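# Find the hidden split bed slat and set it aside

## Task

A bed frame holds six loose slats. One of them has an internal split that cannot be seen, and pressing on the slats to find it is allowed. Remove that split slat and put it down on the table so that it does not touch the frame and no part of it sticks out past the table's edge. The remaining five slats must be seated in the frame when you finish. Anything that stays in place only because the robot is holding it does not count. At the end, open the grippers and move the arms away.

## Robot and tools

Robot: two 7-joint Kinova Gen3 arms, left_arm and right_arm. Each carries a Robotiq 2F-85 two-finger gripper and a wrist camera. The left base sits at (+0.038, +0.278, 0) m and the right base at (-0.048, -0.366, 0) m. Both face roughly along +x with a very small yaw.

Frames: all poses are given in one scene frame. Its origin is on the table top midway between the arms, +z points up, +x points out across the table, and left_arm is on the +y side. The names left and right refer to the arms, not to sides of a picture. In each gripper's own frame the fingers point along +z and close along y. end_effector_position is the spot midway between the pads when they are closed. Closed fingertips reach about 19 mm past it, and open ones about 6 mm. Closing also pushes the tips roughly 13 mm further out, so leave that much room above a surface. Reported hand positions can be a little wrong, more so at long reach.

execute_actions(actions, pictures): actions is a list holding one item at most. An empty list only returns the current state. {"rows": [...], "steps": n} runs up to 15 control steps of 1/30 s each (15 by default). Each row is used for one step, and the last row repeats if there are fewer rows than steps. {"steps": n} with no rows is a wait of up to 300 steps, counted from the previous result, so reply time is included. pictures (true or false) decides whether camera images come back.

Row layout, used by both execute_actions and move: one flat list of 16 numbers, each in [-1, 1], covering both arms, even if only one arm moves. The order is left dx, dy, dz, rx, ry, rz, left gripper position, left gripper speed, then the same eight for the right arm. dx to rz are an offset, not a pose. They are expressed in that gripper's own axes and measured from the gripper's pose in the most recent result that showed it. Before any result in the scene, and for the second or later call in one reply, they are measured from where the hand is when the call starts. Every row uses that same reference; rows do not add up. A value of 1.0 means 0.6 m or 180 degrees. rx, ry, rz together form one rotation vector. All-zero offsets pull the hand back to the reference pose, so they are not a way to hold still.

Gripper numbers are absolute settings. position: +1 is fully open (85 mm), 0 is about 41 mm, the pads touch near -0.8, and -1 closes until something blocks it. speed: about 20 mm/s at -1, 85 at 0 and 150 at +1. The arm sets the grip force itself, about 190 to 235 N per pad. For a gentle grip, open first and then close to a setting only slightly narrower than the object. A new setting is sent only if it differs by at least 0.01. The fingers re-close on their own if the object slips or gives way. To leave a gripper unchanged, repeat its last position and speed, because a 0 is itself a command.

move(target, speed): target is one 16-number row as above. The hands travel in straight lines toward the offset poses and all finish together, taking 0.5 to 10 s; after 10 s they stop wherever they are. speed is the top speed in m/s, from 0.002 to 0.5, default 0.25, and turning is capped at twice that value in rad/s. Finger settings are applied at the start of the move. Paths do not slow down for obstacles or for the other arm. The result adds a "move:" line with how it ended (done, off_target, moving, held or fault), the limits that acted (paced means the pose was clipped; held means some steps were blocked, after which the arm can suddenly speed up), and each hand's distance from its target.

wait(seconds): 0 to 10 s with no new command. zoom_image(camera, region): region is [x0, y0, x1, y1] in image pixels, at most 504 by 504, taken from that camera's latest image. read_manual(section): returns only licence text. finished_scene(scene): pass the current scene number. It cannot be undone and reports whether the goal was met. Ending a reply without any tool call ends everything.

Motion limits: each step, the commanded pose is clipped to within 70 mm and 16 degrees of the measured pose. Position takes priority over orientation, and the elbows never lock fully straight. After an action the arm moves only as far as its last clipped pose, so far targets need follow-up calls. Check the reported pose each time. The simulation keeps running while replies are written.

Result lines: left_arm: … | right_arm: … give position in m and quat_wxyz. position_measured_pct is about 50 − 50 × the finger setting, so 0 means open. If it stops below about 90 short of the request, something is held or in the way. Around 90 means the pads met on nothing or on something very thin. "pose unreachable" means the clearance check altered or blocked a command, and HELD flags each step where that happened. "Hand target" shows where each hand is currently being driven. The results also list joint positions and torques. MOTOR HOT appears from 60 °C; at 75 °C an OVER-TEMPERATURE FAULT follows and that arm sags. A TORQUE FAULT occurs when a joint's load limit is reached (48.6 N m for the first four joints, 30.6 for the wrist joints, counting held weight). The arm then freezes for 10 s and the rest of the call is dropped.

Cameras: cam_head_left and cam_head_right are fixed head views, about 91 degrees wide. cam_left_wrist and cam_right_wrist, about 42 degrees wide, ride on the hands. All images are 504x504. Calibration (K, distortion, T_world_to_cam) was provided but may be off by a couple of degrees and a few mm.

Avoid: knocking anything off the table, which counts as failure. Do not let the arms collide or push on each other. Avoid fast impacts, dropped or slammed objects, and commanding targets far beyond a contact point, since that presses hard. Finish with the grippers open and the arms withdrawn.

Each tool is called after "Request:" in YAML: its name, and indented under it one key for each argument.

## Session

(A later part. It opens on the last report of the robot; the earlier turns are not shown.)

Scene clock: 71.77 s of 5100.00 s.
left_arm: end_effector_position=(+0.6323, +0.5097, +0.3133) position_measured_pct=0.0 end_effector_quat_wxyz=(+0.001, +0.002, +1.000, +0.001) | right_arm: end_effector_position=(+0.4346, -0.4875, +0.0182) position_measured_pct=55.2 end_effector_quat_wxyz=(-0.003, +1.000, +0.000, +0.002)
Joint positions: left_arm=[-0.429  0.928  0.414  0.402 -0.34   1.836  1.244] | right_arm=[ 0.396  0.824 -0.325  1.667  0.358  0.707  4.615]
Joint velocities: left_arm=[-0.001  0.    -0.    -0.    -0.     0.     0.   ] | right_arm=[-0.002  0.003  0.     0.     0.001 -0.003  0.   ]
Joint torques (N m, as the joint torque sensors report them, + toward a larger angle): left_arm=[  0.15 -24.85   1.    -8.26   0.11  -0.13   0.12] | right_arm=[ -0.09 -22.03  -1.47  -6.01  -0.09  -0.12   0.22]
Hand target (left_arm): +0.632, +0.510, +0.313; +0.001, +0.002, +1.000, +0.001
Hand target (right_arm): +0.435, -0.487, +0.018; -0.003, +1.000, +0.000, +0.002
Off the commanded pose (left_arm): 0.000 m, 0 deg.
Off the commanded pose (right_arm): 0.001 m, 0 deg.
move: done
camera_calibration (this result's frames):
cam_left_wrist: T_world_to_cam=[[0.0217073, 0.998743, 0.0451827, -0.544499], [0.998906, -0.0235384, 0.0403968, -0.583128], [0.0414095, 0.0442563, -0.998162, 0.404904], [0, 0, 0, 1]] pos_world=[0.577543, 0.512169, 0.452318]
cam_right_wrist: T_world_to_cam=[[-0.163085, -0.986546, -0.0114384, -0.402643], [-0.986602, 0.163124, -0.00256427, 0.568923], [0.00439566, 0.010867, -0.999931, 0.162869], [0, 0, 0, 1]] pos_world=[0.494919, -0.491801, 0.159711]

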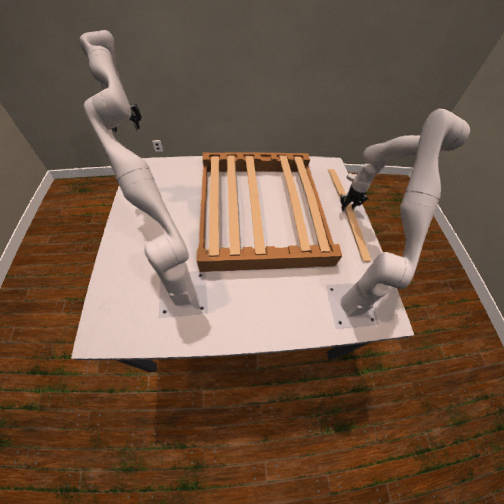

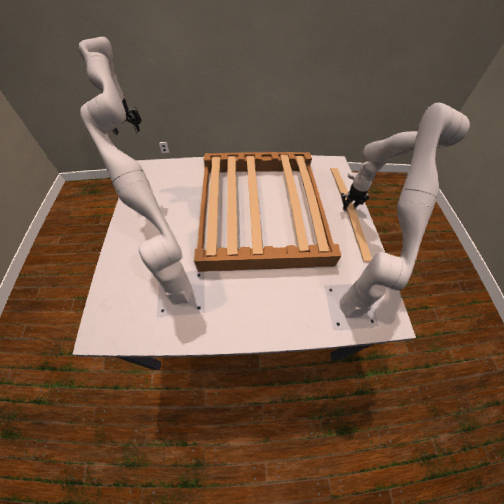

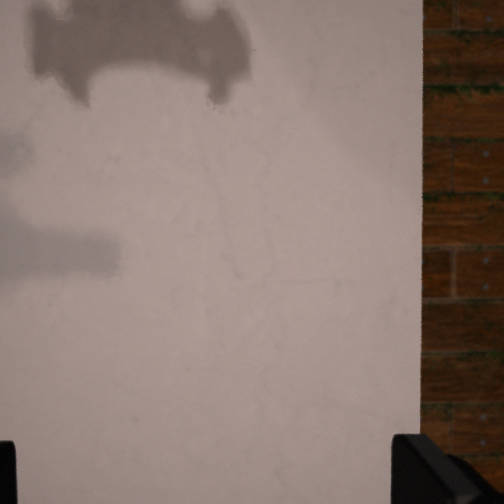

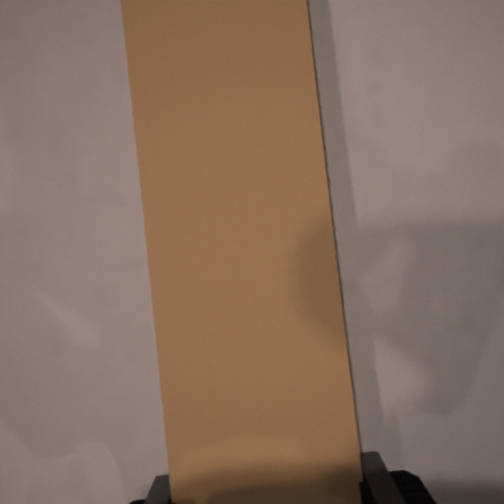

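Request:
move:
  target: [0,0,0,0,0,0,1,0,0,0,0,0,0,0,0.6,0]

Request:
move:
  target: [0,0,0,0,0,0,1,0,0,0,-0.3,0,0,0,0.6,0]
  speed: 0.15

Request:
finished_scene:
  scene: 1

Scene clock: 76.27 s of 5100.00 s.
left_arm: end_effector_position=(+0.6323, +0.5097, +0.3133) position_measured_pct=0.0 end_effector_quat_wxyz=(+0.001, +0.002, +1.000, +0.001) | right_arm: end_effector_position=(+0.4346, -0.4875, +0.0182) position_measured_pct=19.8 end_effector_quat_wxyz=(-0.003, +1.000, +0.000, +0.002)
Joint positions: left_arm=[-0.429  0.928  0.414  0.402 -0.34   1.836  1.244] | right_arm=[ 0.396  0.824 -0.325  1.667  0.358  0.707  4.615]
Joint velocities: left_arm=[-0.    -0.001  0.     0.001 -0.001  0.     0.   ] | right_arm=[ 0.    -0.    -0.    -0.     0.001  0.001 -0.001]
Joint torques (N m, as the joint torque sensors report them, + toward a larger angle): left_arm=[ -0.25 -24.43   0.37  -8.32  -0.3    0.19   0.19] | right_arm=[ -0.15 -20.97  -1.28  -6.41  -0.07  -0.07   0.34]
Hand target (left_arm): +0.632, +0.510, +0.313; +0.001, +0.002, +1.000, +0.001
Hand target (right_arm): +0.435, -0.488, +0.018; -0.003, +1.000, +0.000, +0.002
Off the commanded pose (left_arm): 0.000 m, 0 deg.
Off the commanded pose (right_arm): 0.000 m, 0 deg.
After step 90, 0.73 s passed at rest.
move: done
camera_calibration (this result's frames):
cam_left_wrist: T_world_to_cam=[[0.0217071, 0.998743, 0.0451819, -0.544499], [0.998906, -0.0235381, 0.0403962, -0.583129], [0.041409, 0.0442556, -0.998162, 0.404903], [0, 0, 0, 1]] pos_world=[0.577544, 0.51217, 0.452316]
cam_right_wrist: T_world_to_cam=[[-0.163085, -0.986546, -0.0114383, -0.402643], [-0.986602, 0.163125, -0.00257005, 0.568925], [0.00440134, 0.0108659, -0.999931, 0.162867], [0, 0, 0, 1]] pos_world=[0.494921, -0.491801, 0.159712]

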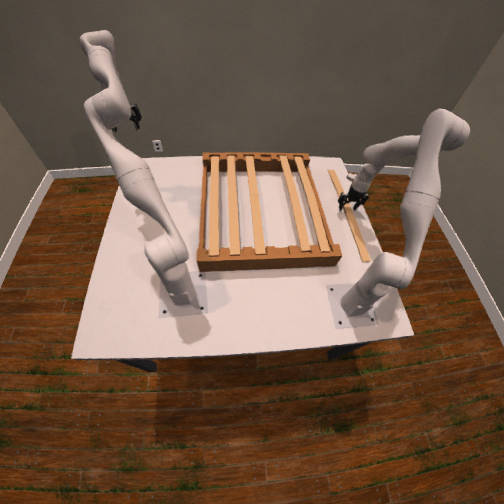

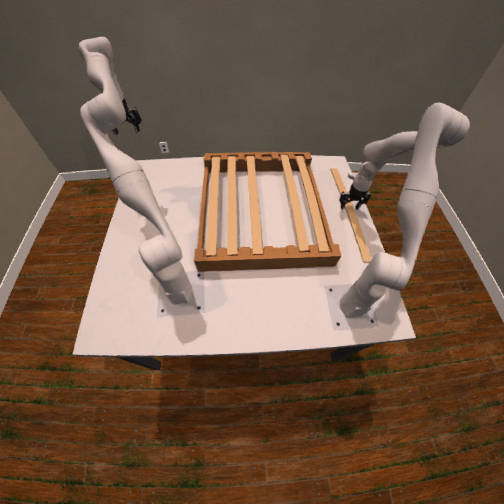

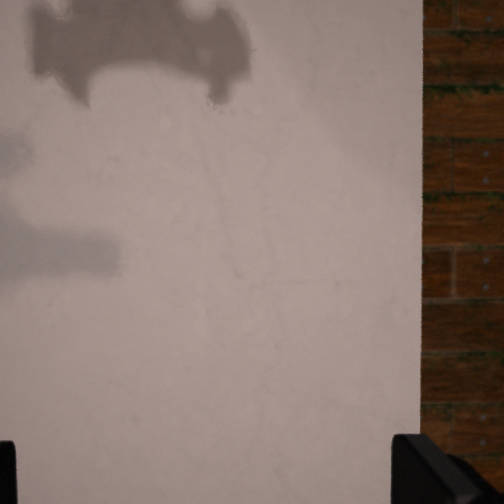

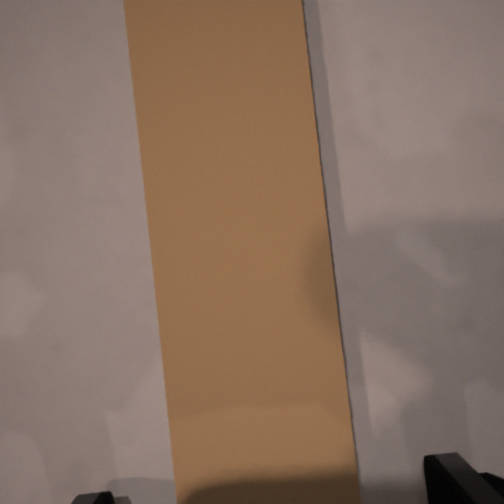

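Scene clock: 77.87 s of 5100.00 s.
left_arm: end_effector_position=(+0.6323, +0.5097, +0.3133) position_measured_pct=0.0 end_effector_quat_wxyz=(+0.001, +0.002, +1.000, +0.001) | right_arm: end_effector_position=(+0.4339, -0.4879, +0.1980) position_measured_pct=19.8 end_effector_quat_wxyz=(-0.003, +1.000, +0.001, +0.002)
Joint positions: left_arm=[-0.429  0.928  0.414  0.402 -0.34   1.836  1.244] | right_arm=[ 0.45   0.56  -0.411  1.483  0.228  1.143  4.723]
Joint velocities: left_arm=[-0.    -0.    -0.    -0.    -0.001 -0.001  0.   ] | right_arm=[ 0.    -0.001  0.001 -0.001  0.001  0.003  0.   ]
Joint torques (N m, as the joint torque sensors report them, + toward a larger angle): left_arm=[ -0.14 -24.68   0.9   -8.17  -0.15  -0.14   0.39] | right_arm=[ -0.06 -19.35  -1.1   -8.15   0.16  -0.13   0.18]
Hand target (left_arm): +0.632, +0.510, +0.313; +0.001, +0.002, +1.000, +0.001
Hand target (right_arm): +0.434, -0.488, +0.198; -0.003, +1.000, +0.001, +0.002
Off the commanded pose (left_arm): 0.000 m, 0 deg.
Off the commanded pose (right_arm): 0.001 m, 0 deg.
move: done
camera_calibration (this result's frames):
cam_left_wrist: T_world_to_cam=[[0.0217073, 0.998743, 0.0451809, -0.544499], [0.998906, -0.0235382, 0.0403953, -0.583129], [0.041408, 0.0442546, -0.998162, 0.404902], [0, 0, 0, 1]] pos_world=[0.577545, 0.51217, 0.452314]
cam_right_wrist: T_world_to_cam=[[-0.161593, -0.986787, -0.0118008, -0.401711], [-0.986848, 0.161633, -0.00253889, 0.56813], [0.00441275, 0.0112353, -0.999927, 0.342777], [0, 0, 0, 1]] pos_world=[0.494231, -0.492083, 0.339454]

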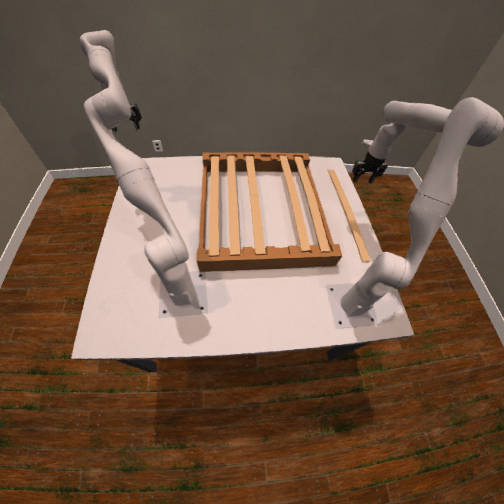

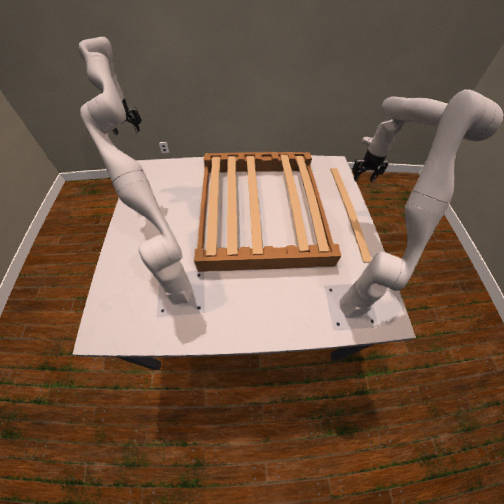

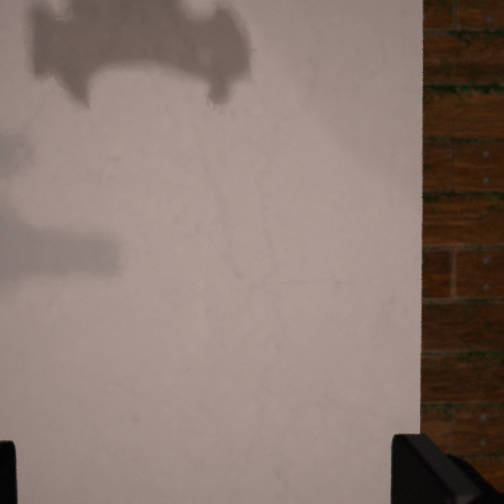

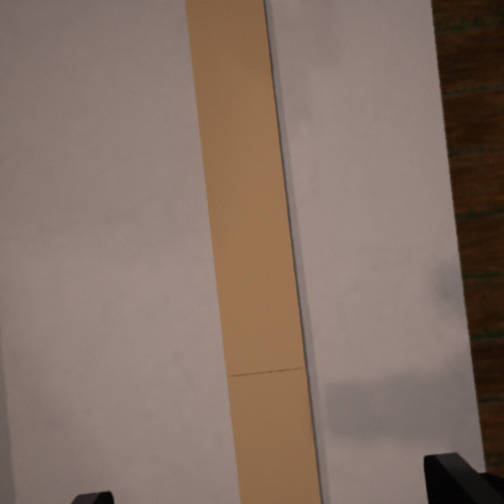

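The scene is finished: the task was done.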